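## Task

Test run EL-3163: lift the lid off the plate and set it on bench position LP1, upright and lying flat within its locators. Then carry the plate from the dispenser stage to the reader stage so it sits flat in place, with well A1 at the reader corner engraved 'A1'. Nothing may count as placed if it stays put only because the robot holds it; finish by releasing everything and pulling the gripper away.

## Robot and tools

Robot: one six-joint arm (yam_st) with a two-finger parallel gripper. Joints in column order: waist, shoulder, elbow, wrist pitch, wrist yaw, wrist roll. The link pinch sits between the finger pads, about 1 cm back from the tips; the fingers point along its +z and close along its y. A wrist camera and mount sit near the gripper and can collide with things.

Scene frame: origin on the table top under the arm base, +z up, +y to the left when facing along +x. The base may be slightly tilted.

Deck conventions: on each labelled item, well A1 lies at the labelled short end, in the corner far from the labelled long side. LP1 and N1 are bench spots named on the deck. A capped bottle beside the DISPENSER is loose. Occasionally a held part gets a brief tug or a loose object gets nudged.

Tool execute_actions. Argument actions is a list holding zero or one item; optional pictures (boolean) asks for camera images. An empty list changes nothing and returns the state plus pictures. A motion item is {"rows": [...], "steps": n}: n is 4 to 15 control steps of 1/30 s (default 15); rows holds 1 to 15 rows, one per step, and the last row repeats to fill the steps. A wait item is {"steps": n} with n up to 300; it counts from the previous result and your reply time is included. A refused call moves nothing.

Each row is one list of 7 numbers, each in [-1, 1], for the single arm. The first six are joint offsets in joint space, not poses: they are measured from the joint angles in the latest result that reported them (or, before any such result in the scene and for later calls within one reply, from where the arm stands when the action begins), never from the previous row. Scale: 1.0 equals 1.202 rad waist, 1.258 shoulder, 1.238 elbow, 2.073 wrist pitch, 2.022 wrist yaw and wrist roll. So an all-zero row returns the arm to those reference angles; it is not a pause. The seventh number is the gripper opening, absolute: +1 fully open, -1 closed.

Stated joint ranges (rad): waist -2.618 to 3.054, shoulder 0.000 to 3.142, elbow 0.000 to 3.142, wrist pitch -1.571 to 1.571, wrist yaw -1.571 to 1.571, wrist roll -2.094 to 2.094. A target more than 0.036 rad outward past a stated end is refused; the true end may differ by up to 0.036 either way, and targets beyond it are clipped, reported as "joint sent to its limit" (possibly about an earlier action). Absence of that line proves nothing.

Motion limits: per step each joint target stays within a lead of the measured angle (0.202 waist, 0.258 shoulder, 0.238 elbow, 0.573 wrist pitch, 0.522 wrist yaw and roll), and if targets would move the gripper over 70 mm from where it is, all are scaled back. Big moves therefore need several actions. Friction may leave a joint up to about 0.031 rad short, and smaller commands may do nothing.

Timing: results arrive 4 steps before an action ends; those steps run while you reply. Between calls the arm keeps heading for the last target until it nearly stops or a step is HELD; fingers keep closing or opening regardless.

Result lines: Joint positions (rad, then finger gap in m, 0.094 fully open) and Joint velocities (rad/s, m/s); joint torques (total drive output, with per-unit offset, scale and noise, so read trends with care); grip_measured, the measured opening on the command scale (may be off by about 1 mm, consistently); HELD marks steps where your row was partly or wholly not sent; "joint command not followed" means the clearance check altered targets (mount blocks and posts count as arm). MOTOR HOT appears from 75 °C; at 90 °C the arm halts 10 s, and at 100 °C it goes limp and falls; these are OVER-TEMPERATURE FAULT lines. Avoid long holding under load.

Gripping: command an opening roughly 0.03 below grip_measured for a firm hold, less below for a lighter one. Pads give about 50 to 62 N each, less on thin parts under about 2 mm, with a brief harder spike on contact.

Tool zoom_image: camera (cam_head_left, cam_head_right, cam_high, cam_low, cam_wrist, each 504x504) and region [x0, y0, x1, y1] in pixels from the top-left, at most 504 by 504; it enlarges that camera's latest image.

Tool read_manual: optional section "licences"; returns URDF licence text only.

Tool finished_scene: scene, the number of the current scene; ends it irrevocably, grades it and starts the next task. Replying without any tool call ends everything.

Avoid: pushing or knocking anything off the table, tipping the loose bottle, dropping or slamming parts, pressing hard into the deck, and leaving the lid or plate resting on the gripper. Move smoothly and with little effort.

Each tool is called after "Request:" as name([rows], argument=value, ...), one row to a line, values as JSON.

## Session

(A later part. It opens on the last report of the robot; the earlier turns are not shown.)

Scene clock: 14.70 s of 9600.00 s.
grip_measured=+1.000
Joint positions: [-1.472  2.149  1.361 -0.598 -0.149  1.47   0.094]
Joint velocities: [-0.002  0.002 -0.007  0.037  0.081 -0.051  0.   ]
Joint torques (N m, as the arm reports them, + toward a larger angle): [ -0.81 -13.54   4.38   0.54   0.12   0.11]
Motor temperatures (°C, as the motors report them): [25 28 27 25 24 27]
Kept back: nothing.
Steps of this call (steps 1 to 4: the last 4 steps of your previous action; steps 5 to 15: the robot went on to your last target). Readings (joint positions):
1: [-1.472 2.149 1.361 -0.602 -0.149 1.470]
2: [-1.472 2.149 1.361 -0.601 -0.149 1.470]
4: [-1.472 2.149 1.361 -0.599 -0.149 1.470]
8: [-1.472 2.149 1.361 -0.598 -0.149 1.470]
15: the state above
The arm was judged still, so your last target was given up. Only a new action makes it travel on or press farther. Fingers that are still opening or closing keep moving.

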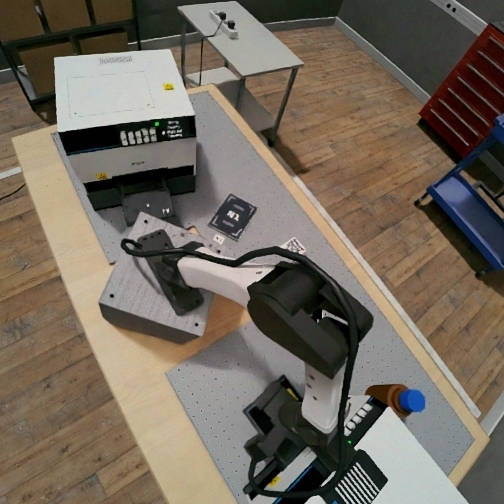

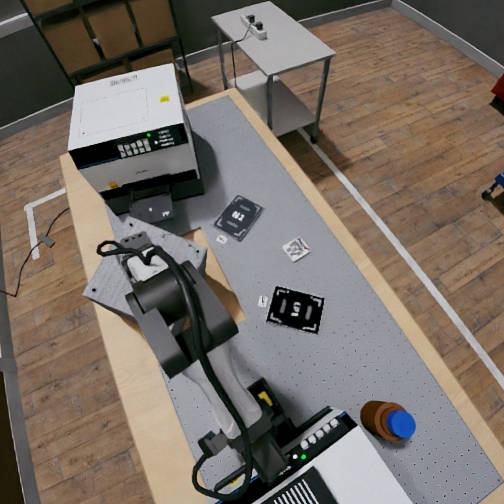

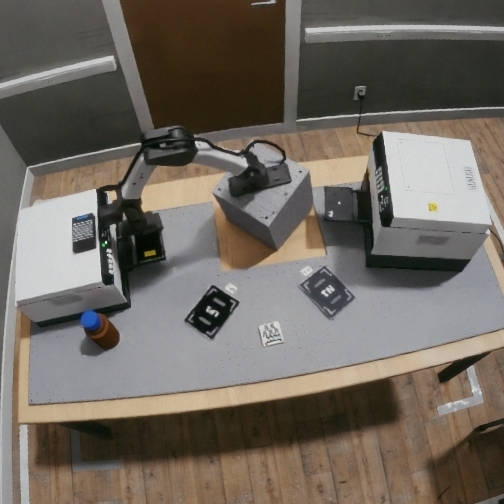

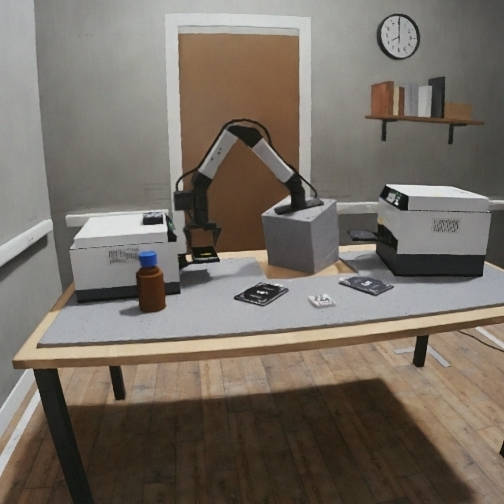

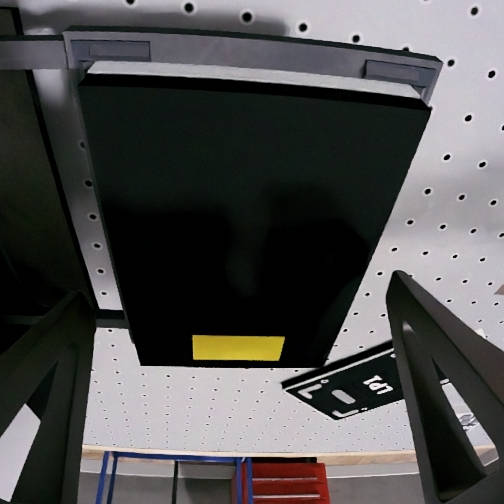

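Request:
execute_actions([
  {"rows":[[0.014,0.028,-0.01,0.023,0.005,0.008,1]]},
])

Request:
execute_actions([
  {"steps":15},
], pictures=true)

Request:
zoom_image(camera="cam_low", region=[160,200,250,275])

Scene clock: 15.17 s of 9600.00 s.
grip_measured=+1.000
Joint positions: [-1.464  2.185  1.361 -0.571 -0.148  1.476  0.094]
Joint velocities: [ 0.007 -0.002 -0.017 -0.066 -0.081 -0.007  0.   ]
Joint torques (N m, as the arm reports them, + toward a larger angle): [ -0.94 -13.83   4.36   0.51   0.12   0.1 ]
Motor temperatures (°C, as the motors report them): [25 28 27 25 24 27]
Steps of this call (steps 1 to 3: nothing new was sent; steps 4 to 14: the first 11 steps of this action). Readings (joint positions):
4: [-1.472 2.152 1.361 -0.595 -0.148 1.471]
5: [-1.471 2.157 1.361 -0.587 -0.148 1.472]
7: [-1.467 2.170 1.361 -0.578 -0.148 1.473]
11: [-1.464 2.184 1.361 -0.575 -0.148 1.475]
14: the state above

Scene clock: 15.67 s of 9600.00 s.
grip_measured=+1.000
Joint positions: [-1.464  2.185  1.361 -0.568 -0.148  1.476  0.094]
Joint velocities: [ 0.017 -0.002 -0.007 -0.007  0.037  0.007  0.   ]
Joint torques (N m, as the arm reports them, + toward a larger angle): [ -0.9  -13.8    4.14   0.55   0.12   0.09]
Motor temperatures (°C, as the motors report them): [25 28 27 25 24 27]
Kept back: nothing.
Steps of this call (steps 1 to 4: the last 4 steps of your previous action; steps 5 to 15: the robot went on to your last target). Readings (joint positions):
1: [-1.464 2.185 1.361 -0.571 -0.148 1.476]
2: [-1.464 2.185 1.361 -0.570 -0.148 1.476]
4: [-1.464 2.185 1.361 -0.569 -0.148 1.476]
8: [-1.464 2.185 1.361 -0.569 -0.148 1.476]
15: the state above
The arm was judged still, so your last target was given up. Only a new action makes it travel on or press farther. Fingers that are still opening or closing keep moving.

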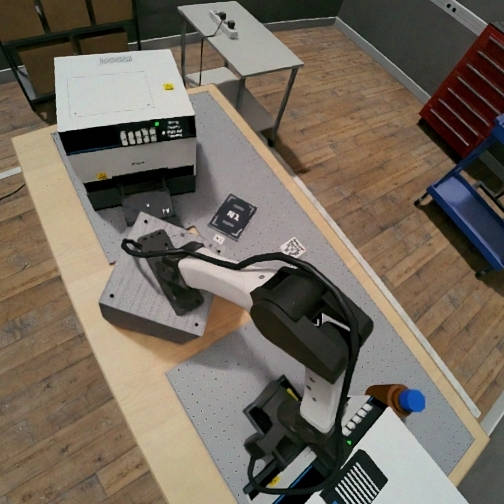

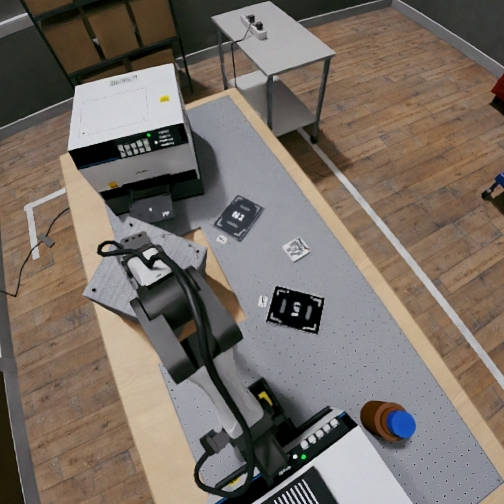

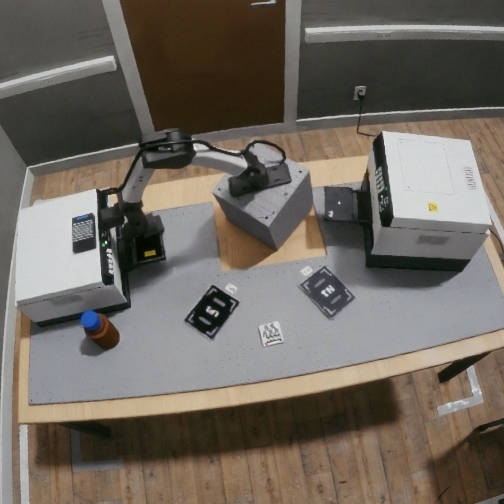

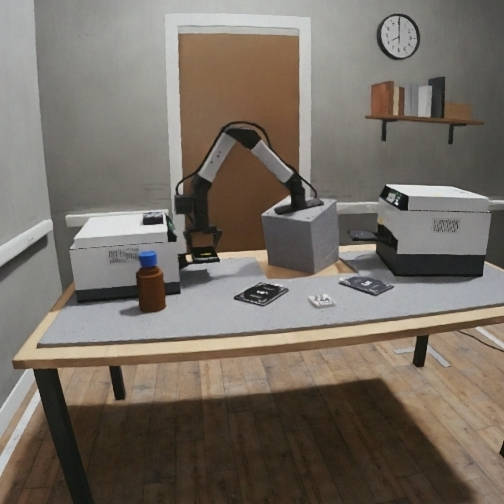

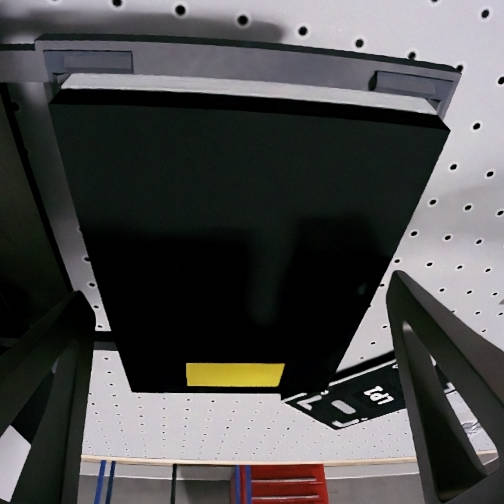

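Region (160, 200, 250, 275) of cam_low's 504x504 image, scaled by 5.600, with more detail than that image has.

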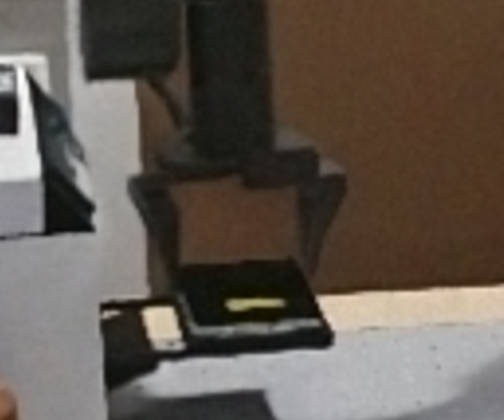

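Request:
execute_actions([
  {"rows":[[0.01,0.019,-0.01,0.02,0.005,0.005,1]]},
])

Request:
execute_actions([
  {"steps":10},
])

Request:
execute_actions([
  {"rows":[[0,0,0,0.005,0,0,0.9],[0,0,0,0.005,0,0,0.9],[0,0,0,0.005,0,0,0.86],[0,0,0,0.005,0,0,0.84],[0,0,0,0.005,0,0,0.82],[0,0,0,0.005,0,0,0.8],[0,0,0,0.005,0,0,0.78]]},
])

Request:
execute_actions([
  {"steps":10},
], pictures=true)

Request:
zoom_image(camera="cam_low", region=[160,200,250,275])

Scene clock: 16.40 s of 9600.00 s.
grip_measured=+1.000
Joint positions: [-1.464  2.206  1.361 -0.548 -0.147  1.476  0.094]
Joint velocities: [ 0.007  0.007 -0.017  0.007 -0.051 -0.066  0.   ]
Joint torques (N m, as the arm reports them, + toward a larger angle): [ -0.51 -13.47   4.15   0.51   0.11   0.1 ]
Motor temperatures (°C, as the motors report them): [25 28 27 25 24 27]
Steps of this call (steps 1 to 11: nothing new was sent; steps 12 to 22: the first 11 steps of this action). Readings (joint positions):
12: [-1.464 2.186 1.361 -0.566 -0.148 1.476]
13: [-1.464 2.189 1.361 -0.560 -0.147 1.476]
15: [-1.464 2.197 1.361 -0.553 -0.147 1.476]
19: [-1.464 2.206 1.361 -0.550 -0.147 1.476]
22: the state above

Scene clock: 16.73 s of 9600.00 s.
grip_measured=+1.000
Joint positions: [-1.464  2.206  1.361 -0.545 -0.147  1.476  0.094]
Joint velocities: [-0.012  0.017  0.007 -0.051 -0.037 -0.051  0.   ]
Joint torques (N m, as the arm reports them, + toward a larger angle): [ -0.49 -13.65   4.09   0.52   0.14   0.1 ]
Motor temperatures (°C, as the motors report them): [25 29 27 25 24 27]
Kept back: nothing.
Steps of this call (steps 1 to 4: the last 4 steps of your previous action; steps 5 to 10: the robot went on to your last target). Readings (joint positions):
1: [-1.464 2.206 1.361 -0.547 -0.147 1.476]
2: [-1.464 2.206 1.361 -0.547 -0.147 1.476]
4: [-1.464 2.206 1.361 -0.546 -0.147 1.476]
8: [-1.464 2.206 1.361 -0.546 -0.147 1.476]
10: the state above

Scene clock: 17.10 s of 9600.00 s.
grip_measured=+0.829
Joint positions: [-1.464  2.206  1.361 -0.545 -0.147  1.476  0.086]
Joint velocities: [-0.012 -0.002  0.017  0.007  0.066  0.007 -0.   ]
Joint torques (N m, as the arm reports them, + toward a larger angle): [ -1.71 -13.86   5.08   0.46   0.04   0.02]
Motor temperatures (°C, as the motors report them): [25 29 27 25 24 27]
Steps of this call (steps 1 to 11: the first 11 steps of this action). Readings (joint positions):
1: [-1.464 2.206 1.361 -0.545 -0.147 1.476]
2: [-1.464 2.206 1.361 -0.545 -0.147 1.476]
4: [-1.464 2.206 1.361 -0.545 -0.147 1.476]
8: [-1.464 2.206 1.361 -0.545 -0.147 1.476]
11: the state above

Scene clock: 17.43 s of 9600.00 s.
grip_measured=+0.829
Joint positions: [-1.464  2.206  1.361 -0.545 -0.147  1.476  0.086]
Joint velocities: [-0.002 -0.007 -0.012 -0.051  0.037 -0.007 -0.001]
Joint torques (N m, as the arm reports them, + toward a larger angle): [ -1.71 -13.83   5.14   0.44   0.05   0.02]
Motor temperatures (°C, as the motors report them): [25 29 27 25 24 27]
Kept back: nothing.
Steps of this call (steps 1 to 4: the last 4 steps of your previous action; steps 5 to 10: the robot went on to your last target). Readings (joint positions):
1: [-1.464 2.206 1.361 -0.545 -0.147 1.476]
2: [-1.464 2.206 1.361 -0.545 -0.147 1.476]
4: [-1.464 2.206 1.361 -0.545 -0.147 1.476]
8: [-1.464 2.206 1.361 -0.545 -0.147 1.476]
10: the state above

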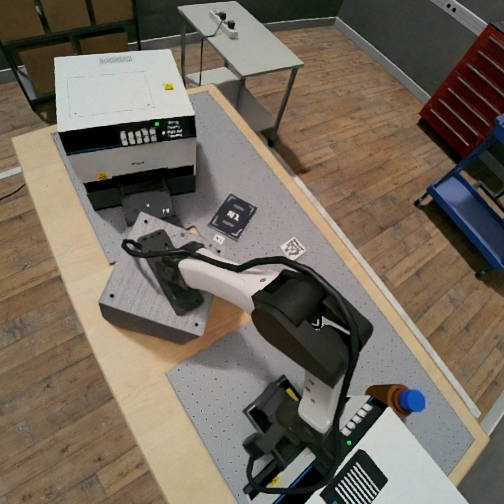

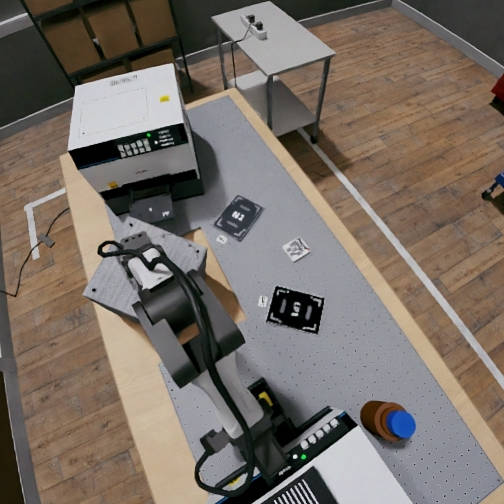

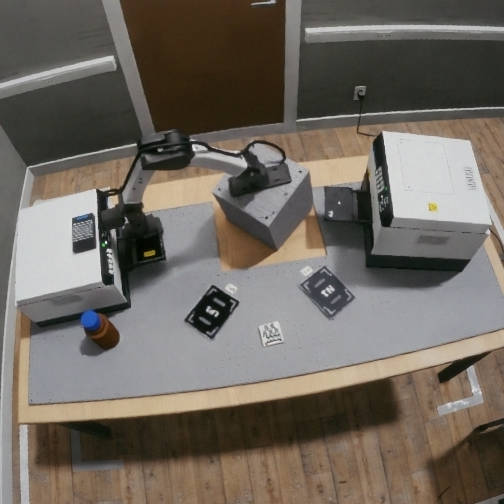

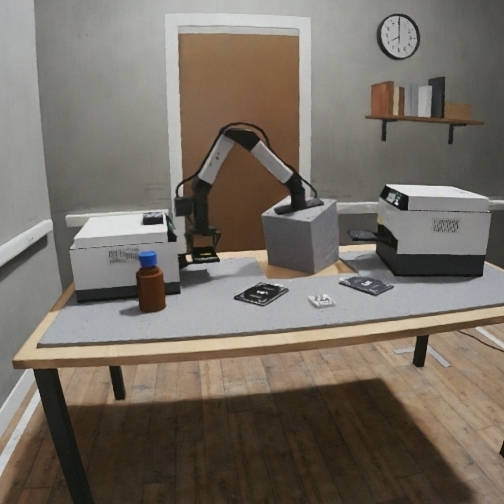

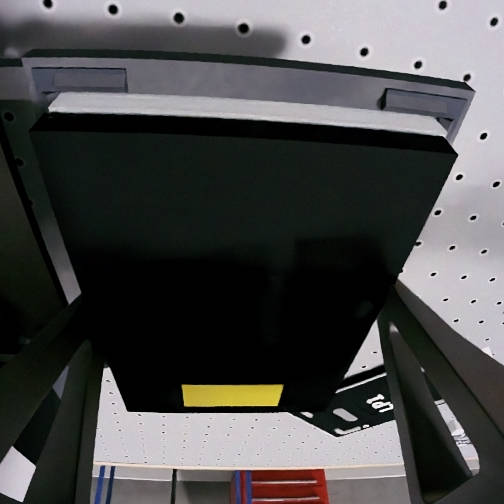

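Region (160, 200, 250, 275) of cam_low's 504x504 image, scaled by 5.600, with more detail than that image has.

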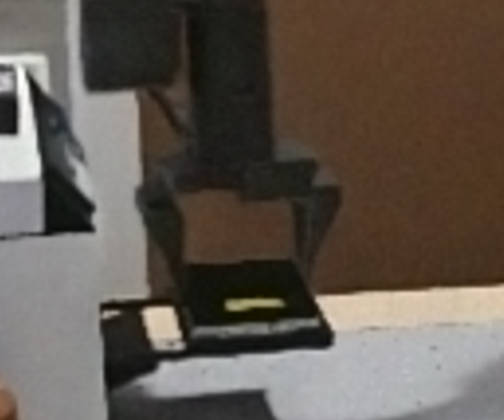

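Gripped. Lift gently.

Request:
execute_actions([
  {"rows":[[0,-0.02,0,-0.012,0,0,0.79],[0,-0.03,0,-0.018,0,0,0.79],[-0.005,-0.04,0,-0.024,0,0,0.79],[-0.01,-0.05,0,-0.03,0,0,0.79],[-0.01,-0.06,0,-0.036,0,0,0.79],[-0.015,-0.07,0,-0.042,0,0,0.79],[-0.015,-0.08,0,-0.048,0,0,0.79],[-0.02,-0.09,0,-0.054,0,0,0.79],[-0.02,-0.1,0,-0.06,0,0,0.79],[-0.02,-0.11,0,-0.064,0,0,0.79],[-0.02,-0.12,0,-0.068,0,0,0.79]]},
])

Request:
execute_actions([
  {"steps":15},
], pictures=true)

Scene clock: 18.03 s of 9600.00 s.
grip_measured=+0.829
Joint positions: [-1.475  2.097  1.361 -0.63  -0.147  1.476  0.086]
Joint velocities: [-0.071 -0.408 -0.022 -0.359  0.022 -0.022 -0.001]
Joint torques (N m, as the arm reports them, + toward a larger angle): [ -2.11 -14.92   5.71   0.24   0.05   0.05]
Motor temperatures (°C, as the motors report them): [25 29 27 25 24 27]
Steps of this call (steps 1 to 7: the robot went on to your last target; steps 8 to 18: the first 11 steps of this action). Readings (joint positions):
8: [-1.464 2.206 1.361 -0.547 -0.147 1.476]
9: [-1.464 2.205 1.361 -0.549 -0.147 1.476]
11: [-1.464 2.194 1.361 -0.563 -0.147 1.476]
15: [-1.467 2.142 1.361 -0.601 -0.147 1.476]
18: the state above

Scene clock: 18.53 s of 9600.00 s.
grip_measured=+0.829
Joint positions: [-1.478  2.065  1.361 -0.67  -0.147  1.476  0.086]
Joint velocities: [-0.012  0.002  0.012  0.007 -0.081 -0.139 -0.001]
Joint torques (N m, as the arm reports them, + toward a larger angle): [ -2.66 -14.3    5.73   0.24   0.05   0.01]
Motor temperatures (°C, as the motors report them): [25 29 27 25 24 27]
Kept back: nothing.
Steps of this call (steps 1 to 4: the last 4 steps of your previous action; steps 5 to 15: the robot went on to your last target). Readings (joint positions):
1: [-1.476 2.084 1.361 -0.638 -0.147 1.476]
2: [-1.478 2.074 1.361 -0.643 -0.147 1.476]
4: [-1.478 2.065 1.361 -0.651 -0.147 1.476]
8: [-1.478 2.065 1.361 -0.664 -0.147 1.476]
15: the state above

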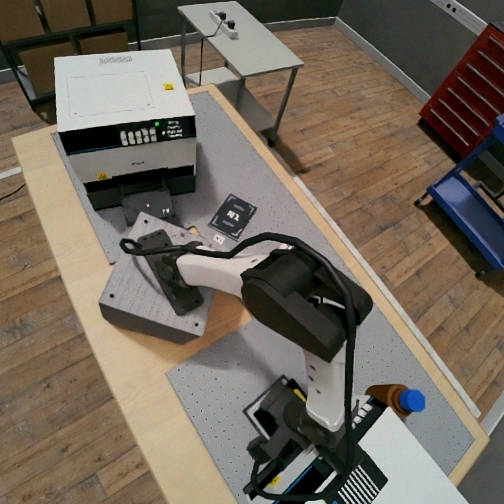

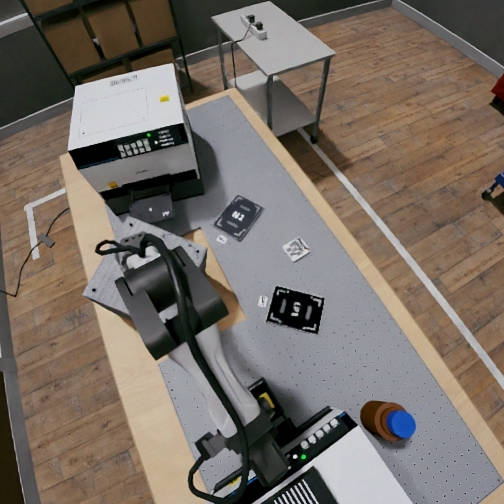

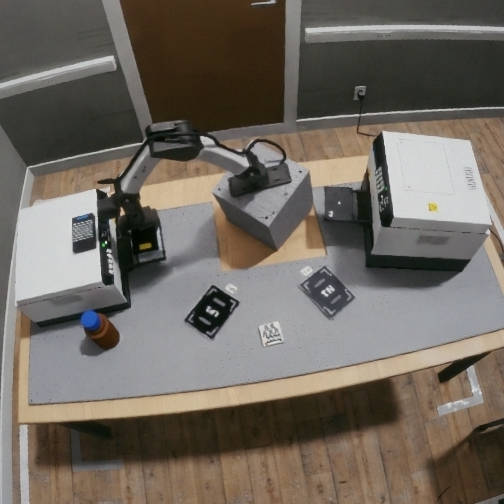

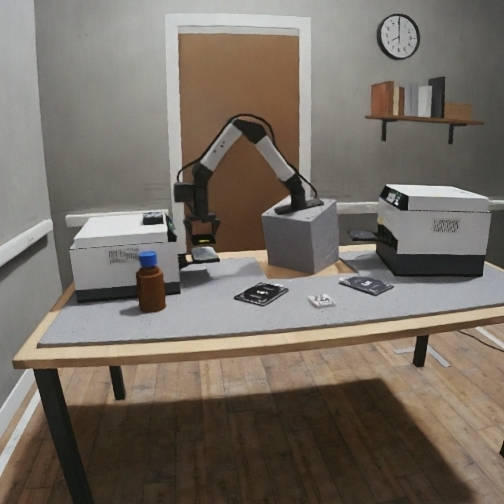

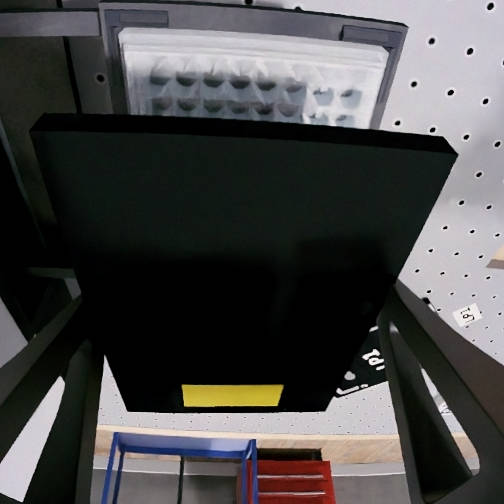

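Request:
execute_actions([
  {"rows":[[0.03,0,0,0,0,0,0.79],[0.07,0,0,0,0,0,0.79],[0.12,0,0,0,0.01,0,0.79],[0.17,0,0,0.01,0.02,0,0.79],[0.22,0,0,0.01,0.02,0,0.79],[0.27,0,0,0.02,0.03,0,0.79],[0.32,0,0,0.02,0.03,-0.05,0.79],[0.37,0,0,0.02,0.04,-0.1,0.79],[0.42,0,0,0.03,0.05,-0.2,0.79],[0.47,0,0,0.03,0.06,-0.3,0.79],[0.52,0,0,0.04,0.06,-0.4,0.79],[0.57,0,0,0.04,0.07,-0.5,0.79],[0.62,0,0,0.04,0.08,-0.6,0.79],[0.66,0,0,0.04,0.08,-0.7,0.79],[0.69,0,0,0.042,0.085,-0.735,0.79]]},
])

Request:
execute_actions([
  {"steps":35},
], pictures=true)

Scene clock: 19.07 s of 9600.00 s.
grip_measured=+0.830
Joint positions: [-0.996  2.065  1.361 -0.628 -0.074  1.21   0.086]
Joint velocities: [ 1.824 -0.017  0.002  0.227  0.271 -2.601  0.   ]
Joint torques (N m, as the arm reports them, + toward a larger angle): [ -0.05 -13.63   5.61   0.31   0.01   0.  ]
Motor temperatures (°C, as the motors report them): [25 29 27 25 24 27]
Steps of this call (steps 1 to 5: the robot went on to your last target; steps 6 to 16: the first 11 steps of this action). Readings (joint positions):
6: [-1.476 2.065 1.361 -0.671 -0.147 1.476]
7: [-1.467 2.065 1.361 -0.671 -0.144 1.476]
9: [-1.413 2.065 1.361 -0.670 -0.127 1.476]
13: [-1.191 2.065 1.361 -0.651 -0.103 1.437]
16: the state above

Scene clock: 20.23 s of 9600.00 s.
grip_measured=+0.832
Joint positions: [-0.647  2.065  1.361 -0.591  0.016  0.001  0.086]
Joint velocities: [-0.002 -0.007 -0.002  0.022 -0.022 -0.037 -0.001]
Joint torques (N m, as the arm reports them, + toward a larger angle): [  0.42 -13.83   5.83   0.65   0.05  -0.12]
Motor temperatures (°C, as the motors report them): [25 29 27 25 24 27]
Kept back: nothing.
Steps of this call (steps 1 to 4: the last 4 steps of your previous action; steps 5 to 35: the robot went on to your last target). Readings (joint positions):
1: [-0.931 2.065 1.361 -0.619 -0.064 1.121]
2: [-0.865 2.065 1.361 -0.611 -0.051 1.029]
4: [-0.736 2.065 1.361 -0.598 -0.030 0.833]
8: [-0.605 2.065 1.361 -0.591 -0.023 0.434]
35: the state above

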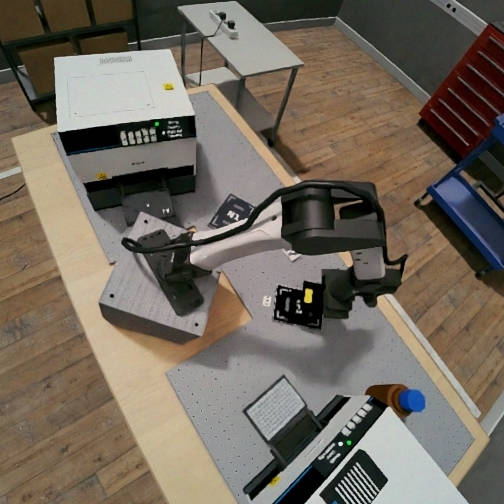

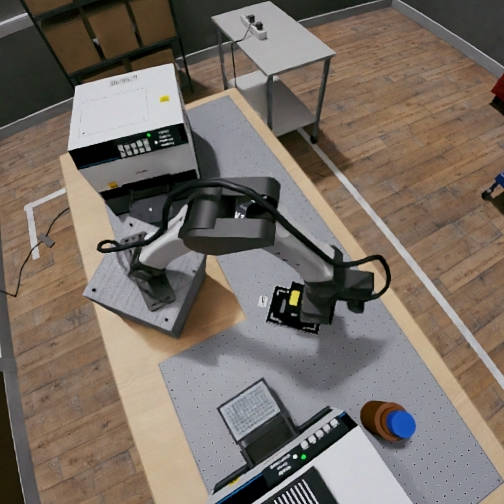

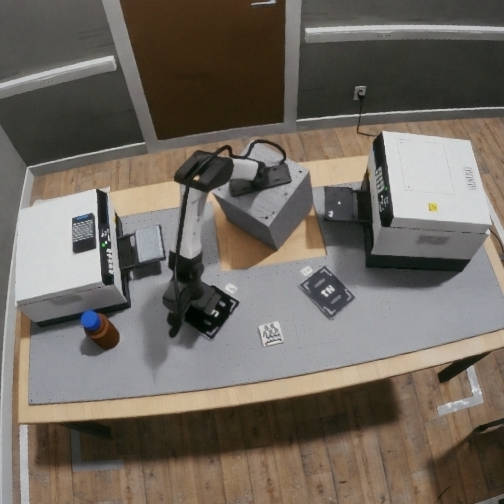

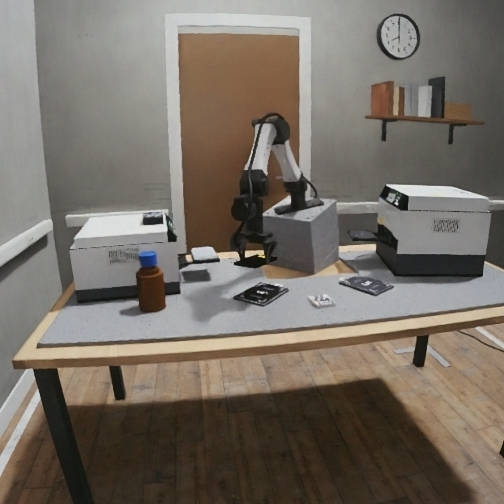

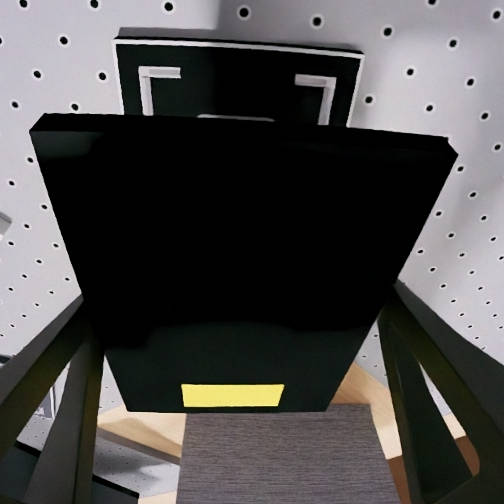

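Request:
execute_actions([
  {"rows":[[0,0.01,-0.03,0.03,0,0,0.79],[0,0.02,-0.045,0.045,0,0,0.79],[0,0.03,-0.06,0.06,0,0,0.79],[0.01,0.04,-0.075,0.075,0,0,0.79],[0.01,0.05,-0.09,0.09,0,0,0.79],[0.015,0.06,-0.105,0.105,0,0,0.79],[0.015,0.07,-0.12,0.12,0,0,0.79],[0.015,0.08,-0.13,0.13,0,0,0.79],[0.015,0.09,-0.135,0.138,0,0,0.79]]},
])

Request:
execute_actions([
  {"steps":20},
], pictures=true)

Scene clock: 20.80 s of 9600.00 s.
grip_measured=+0.832
Joint positions: [-0.64   2.178  1.216 -0.384  0.016  0.001  0.086]
Joint velocities: [ 0.012  0.364 -0.3    0.212 -0.007 -0.037  0.001]
Joint torques (N m, as the arm reports them, + toward a larger angle): [  1.53 -15.39   4.11   1.01  -0.04   0.02]
Motor temperatures (°C, as the motors report them): [25 30 27 25 24 27]
Steps of this call (steps 1 to 6: the robot went on to your last target; steps 7 to 17: the first 11 steps of this action). Readings (joint positions):
7: [-0.647 2.065 1.358 -0.585 0.016 0.001]
8: [-0.647 2.066 1.352 -0.571 0.016 0.001]
10: [-0.647 2.075 1.329 -0.528 0.016 0.001]
14: [-0.644 2.129 1.258 -0.428 0.016 0.001]
17: the state above

Scene clock: 21.47 s of 9600.00 s.
grip_measured=+0.832
Joint positions: [-0.639  2.195  1.202 -0.324  0.016  0.001  0.086]
Joint velocities: [-0.002  0.002 -0.017  0.007  0.066  0.022 -0.   ]
Joint torques (N m, as the arm reports them, + toward a larger angle): [  1.56 -14.97   3.74   0.63  -0.02   0.03]
Motor temperatures (°C, as the motors report them): [25 30 27 25 24 27]
Kept back: nothing.
Steps of this call (steps 1 to 4: the last 4 steps of your previous action; steps 5 to 20: the robot went on to your last target). Readings (joint positions):
1: [-0.639 2.189 1.208 -0.378 0.016 0.001]
2: [-0.639 2.194 1.203 -0.374 0.016 0.001]
4: [-0.639 2.195 1.202 -0.365 0.016 0.001]
8: [-0.639 2.195 1.202 -0.338 0.016 0.001]
20: the state above

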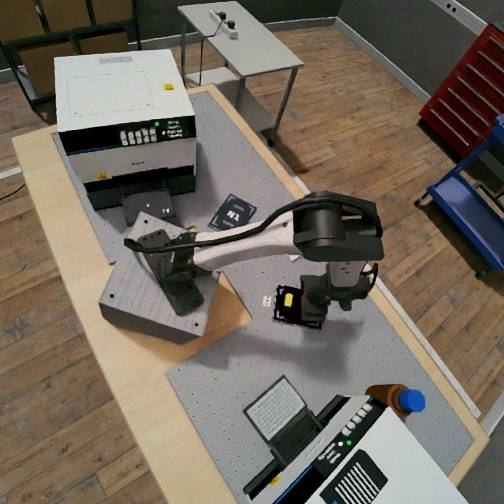

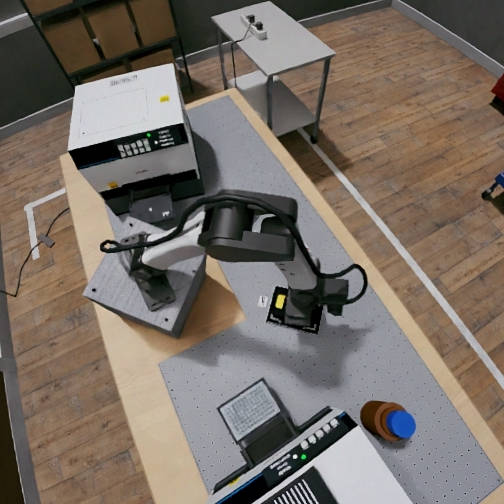

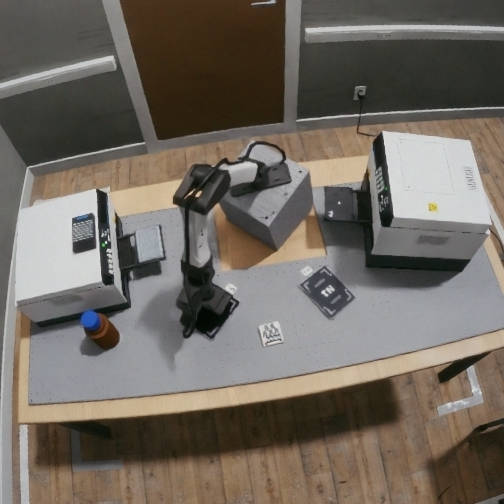

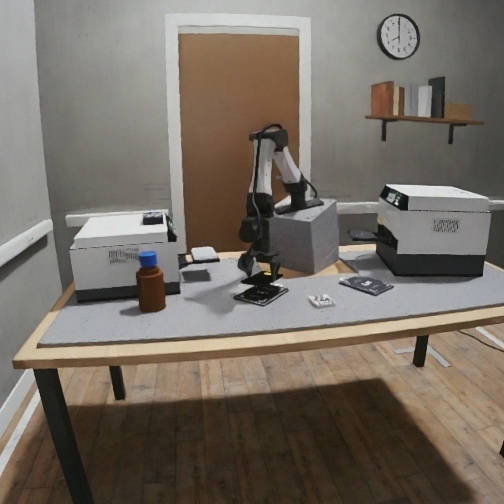

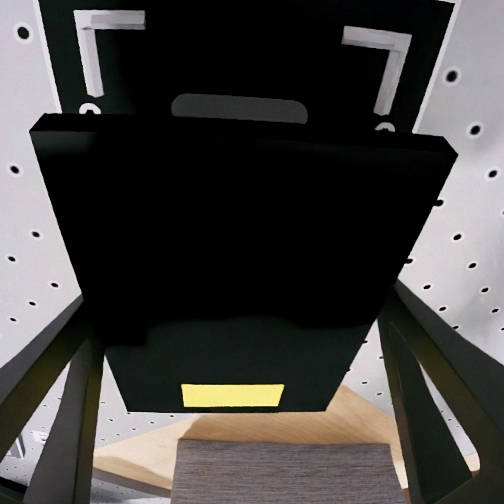

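Request:
execute_actions([
  {"rows":[[0.01,0.036,0.058,0.022,0,0.012,0.79]]},
])

Request:
execute_actions([
  {"steps":15},
], pictures=true)

Scene clock: 21.93 s of 9600.00 s.
grip_measured=+0.832
Joint positions: [-0.639  2.237  1.244 -0.298  0.016  0.014  0.086]
Joint velocities: [-0.002  0.012 -0.002 -0.037  0.037  0.095 -0.   ]
Joint torques (N m, as the arm reports them, + toward a larger angle): [  1.9  -13.43   6.82   0.76  -0.06   0.11]
Motor temperatures (°C, as the motors report them): [25 30 27 25 24 27]
Steps of this call (steps 1 to 3: the robot went on to your last target; steps 4 to 14: the first 11 steps of this action). Readings (joint positions):
4: [-0.639 2.200 1.208 -0.324 0.016 0.002]
5: [-0.639 2.211 1.221 -0.321 0.016 0.005]
7: [-0.639 2.231 1.240 -0.307 0.016 0.009]
11: [-0.639 2.237 1.244 -0.300 0.016 0.012]
14: the state above

Scene clock: 22.43 s of 9600.00 s.
grip_measured=+0.832
Joint positions: [-0.639  2.237  1.244 -0.298  0.016  0.015  0.086]
Joint velocities: [-0.002  0.002 -0.002 -0.051  0.11  -0.051 -0.002]
Joint torques (N m, as the arm reports them, + toward a larger angle): [  1.8  -13.37   6.75   0.75  -0.04   0.11]
Motor temperatures (°C, as the motors report them): [25 30 27 25 24 27]
Kept back: nothing.
Steps of this call (steps 1 to 4: the last 4 steps of your previous action; steps 5 to 15: the robot went on to your last target). Readings (joint positions):
1: [-0.639 2.237 1.244 -0.298 0.016 0.014]
2: [-0.639 2.237 1.244 -0.298 0.016 0.014]
4: [-0.639 2.237 1.244 -0.298 0.016 0.014]
8: [-0.639 2.237 1.244 -0.298 0.016 0.014]
15: the state above
The arm was judged still, so your last target was given up. Only a new action makes it travel on or press farther. Fingers that are still opening or closing keep moving.

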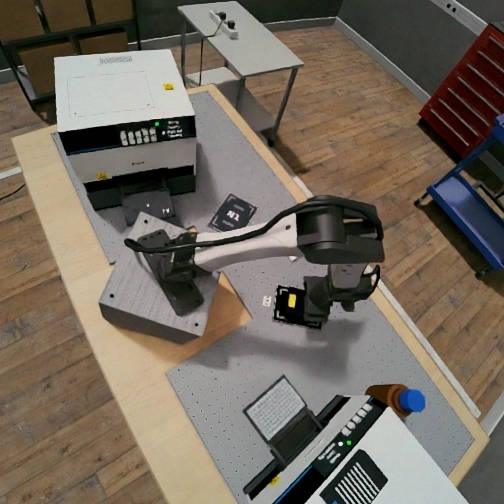

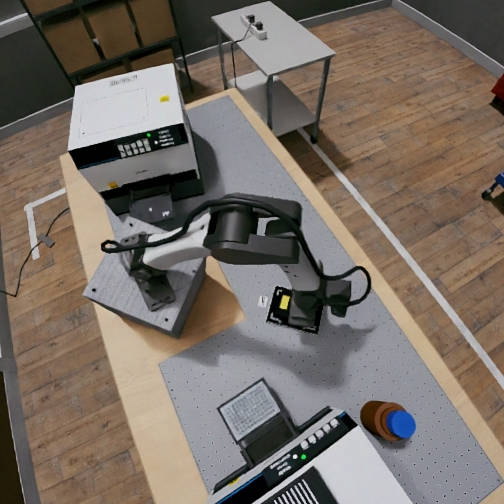

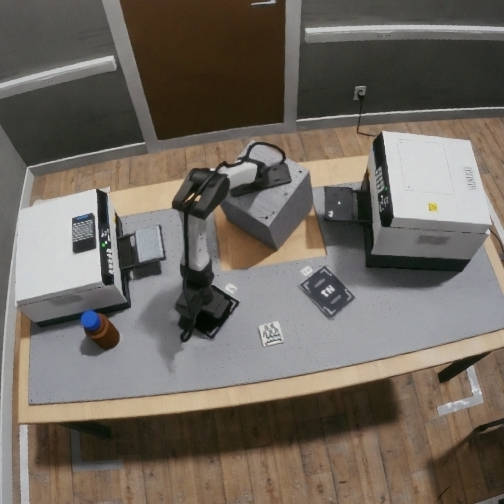

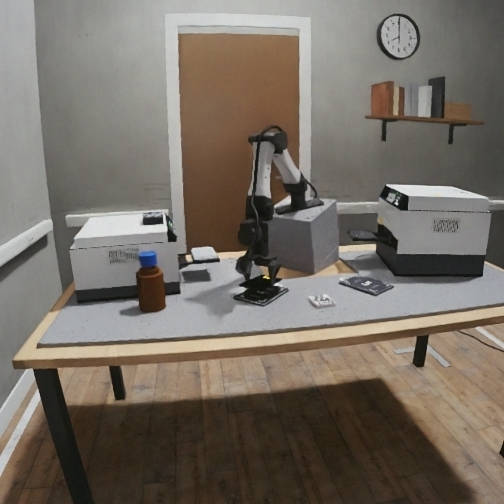

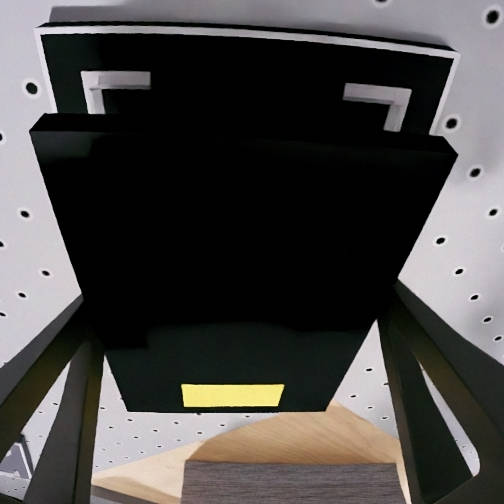

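Request:
execute_actions([
  {"rows":[[0,0.02,0.01,0.02,0,0,0.79],[0,0.03,0.01,0.03,0,0,0.79],[0,0.04,0.01,0.036,0,0,0.79],[0,0.047,0.01,0.036,0,0,0.79]]},
])

Request:
execute_actions([
  {"steps":15},
], pictures=true)

Scene clock: 22.93 s of 9600.00 s.
grip_measured=+0.832
Joint positions: [-0.639  2.301  1.244 -0.253  0.016  0.015  0.086]
Joint velocities: [-0.022  0.002 -0.002  0.037  0.022  0.007  0.001]
Joint torques (N m, as the arm reports them, + toward a larger angle): [  0.71 -13.96   5.09   0.77  -0.05   0.01]
Motor temperatures (°C, as the motors report them): [25 30 27 25 24 27]
Steps of this call (steps 1 to 4: nothing new was sent; steps 5 to 15: the first 11 steps of this action). Readings (joint positions):
5: [-0.639 2.239 1.244 -0.295 0.016 0.015]
6: [-0.639 2.244 1.244 -0.286 0.016 0.015]
8: [-0.639 2.263 1.244 -0.265 0.016 0.015]
12: [-0.639 2.298 1.244 -0.255 0.016 0.015]
15: the state above

Scene clock: 23.43 s of 9600.00 s.
grip_measured=+0.832
Joint positions: [-0.639  2.301  1.244 -0.242  0.016  0.015  0.086]
Joint velocities: [-0.002 -0.017  0.022  0.007  0.037 -0.007  0.   ]
Joint torques (N m, as the arm reports them, + toward a larger angle): [  0.62 -14.18   5.08   0.74  -0.03   0.01]
Motor temperatures (°C, as the motors report them): [25 30 27 25 24 27]
Kept back: nothing.
Steps of this call (steps 1 to 4: the last 4 steps of your previous action; steps 5 to 15: the robot went on to your last target). Readings (joint positions):
1: [-0.639 2.301 1.244 -0.250 0.016 0.015]
2: [-0.639 2.301 1.244 -0.247 0.016 0.015]
4: [-0.639 2.301 1.244 -0.246 0.016 0.015]
8: [-0.639 2.301 1.244 -0.243 0.016 0.015]
15: the state above

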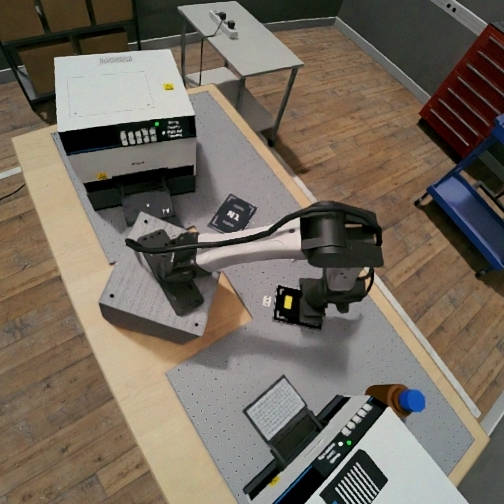

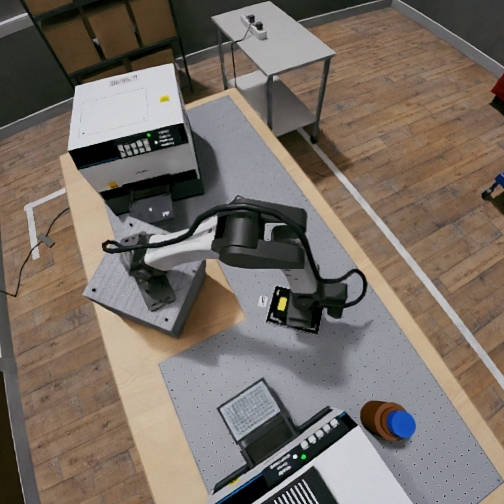

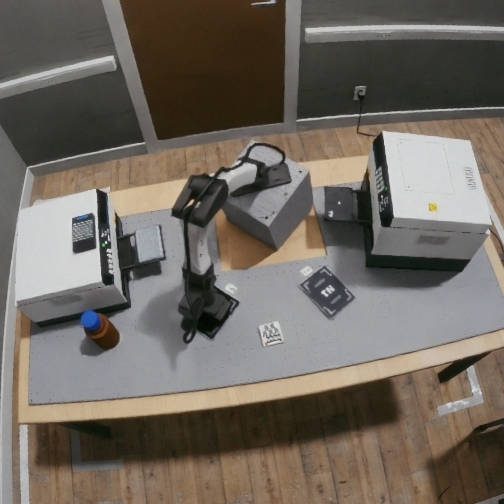

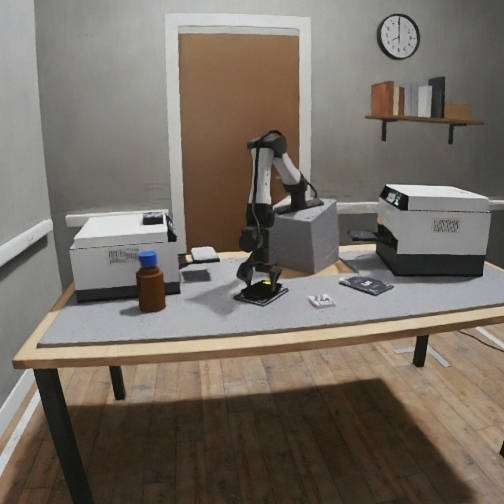

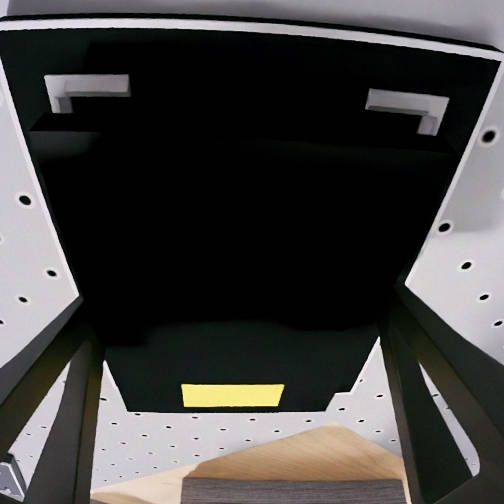

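Request:
execute_actions([
  {"rows":[[0,0,0.01,0.026,0,0,0.79],[0,0.01,0.01,0.026,0,0,0.79],[0,0.015,0.01,0.026,0,0,0.79],[0,0.022,0.01,0.026,0,0,0.79]]},
])

Request:
execute_actions([
  {"steps":15},
], pictures=true)

Request:
zoom_image(camera="cam_head_right", region=[240,260,360,350])

Scene clock: 23.93 s of 9600.00 s.
grip_measured=+0.832
Joint positions: [-0.639  2.328  1.244 -0.212  0.016  0.015  0.086]
Joint velocities: [ 0.002 -0.007 -0.012 -0.066  0.007 -0.007  0.001]
Joint torques (N m, as the arm reports them, + toward a larger angle): [  0.66 -13.57   4.93   0.77  -0.04   0.02]
Motor temperatures (°C, as the motors report them): [25 30 27 25 24 27]
Steps of this call (steps 1 to 4: the robot went on to your last target; steps 5 to 15: the first 11 steps of this action). Readings (joint positions):
5: [-0.639 2.301 1.244 -0.239 0.016 0.015]
6: [-0.639 2.302 1.244 -0.233 0.016 0.015]
8: [-0.639 2.307 1.244 -0.220 0.016 0.015]
12: [-0.639 2.324 1.244 -0.212 0.016 0.015]
15: the state above

Scene clock: 24.43 s of 9600.00 s.
grip_measured=+0.832
Joint positions: [-0.639  2.328  1.244 -0.208  0.016  0.015  0.086]
Joint velocities: [-0.002 -0.002 -0.002 -0.007  0.095  0.022 -0.   ]
Joint torques (N m, as the arm reports them, + toward a larger angle): [  0.64 -13.66   4.88   0.74  -0.04   0.01]
Motor temperatures (°C, as the motors report them): [25 30 27 25 24 27]
Kept back: nothing.
Steps of this call (steps 1 to 4: the last 4 steps of your previous action; steps 5 to 15: the robot went on to your last target). Readings (joint positions):
1: [-0.639 2.328 1.244 -0.211 0.016 0.015]
2: [-0.639 2.328 1.244 -0.210 0.016 0.015]
4: [-0.639 2.328 1.244 -0.209 0.016 0.015]
8: [-0.639 2.328 1.244 -0.208 0.016 0.015]
15: the state above
The arm was judged still, so your last target was given up. Only a new action makes it travel on or press farther. Fingers that are still opening or closing keep moving.

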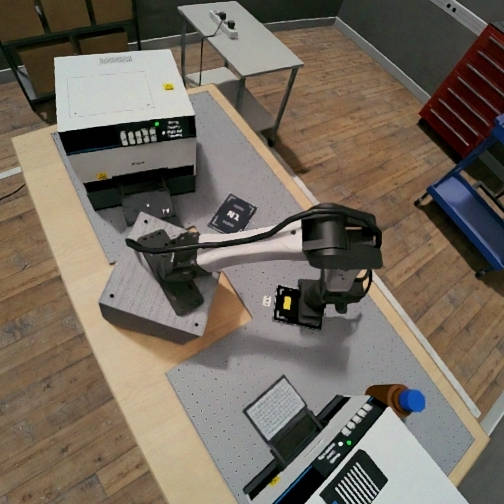

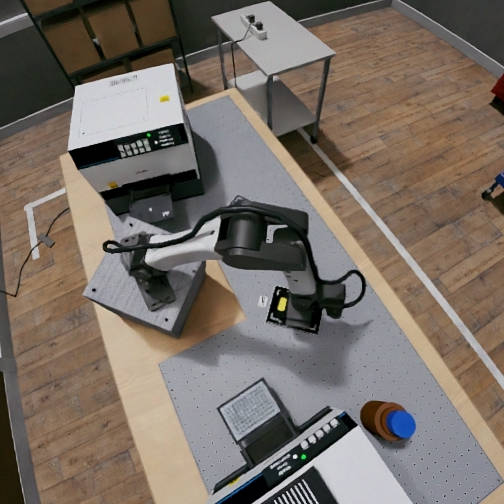

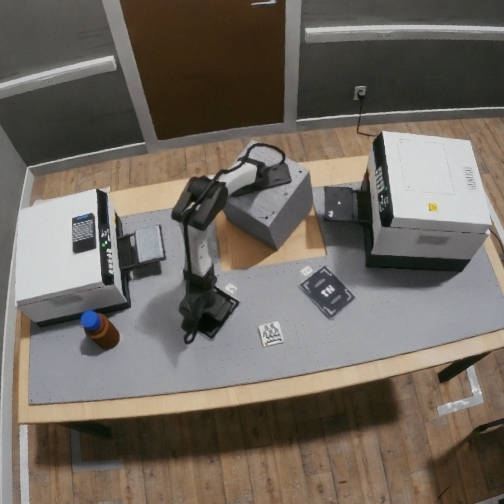

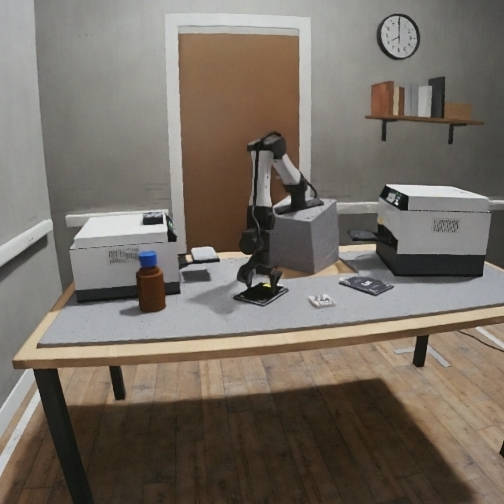

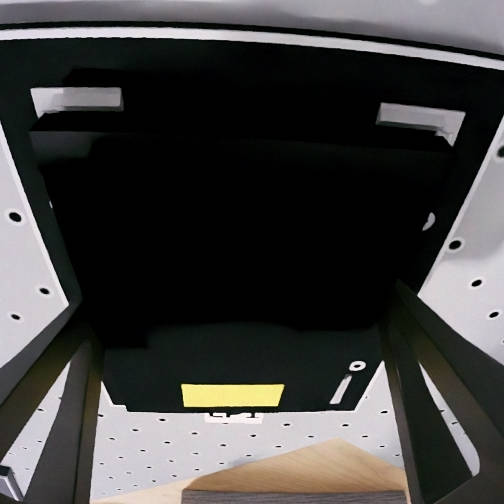

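Region (240, 260, 360, 350) of cam_head_right's 504x504 image, scaled by 4.200, with more detail than that image has; it fills the top 378 rows of this view, and the rest is white.

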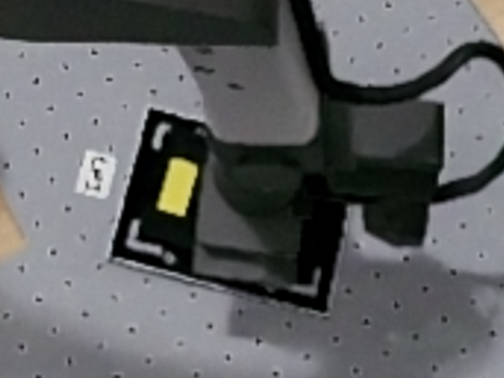

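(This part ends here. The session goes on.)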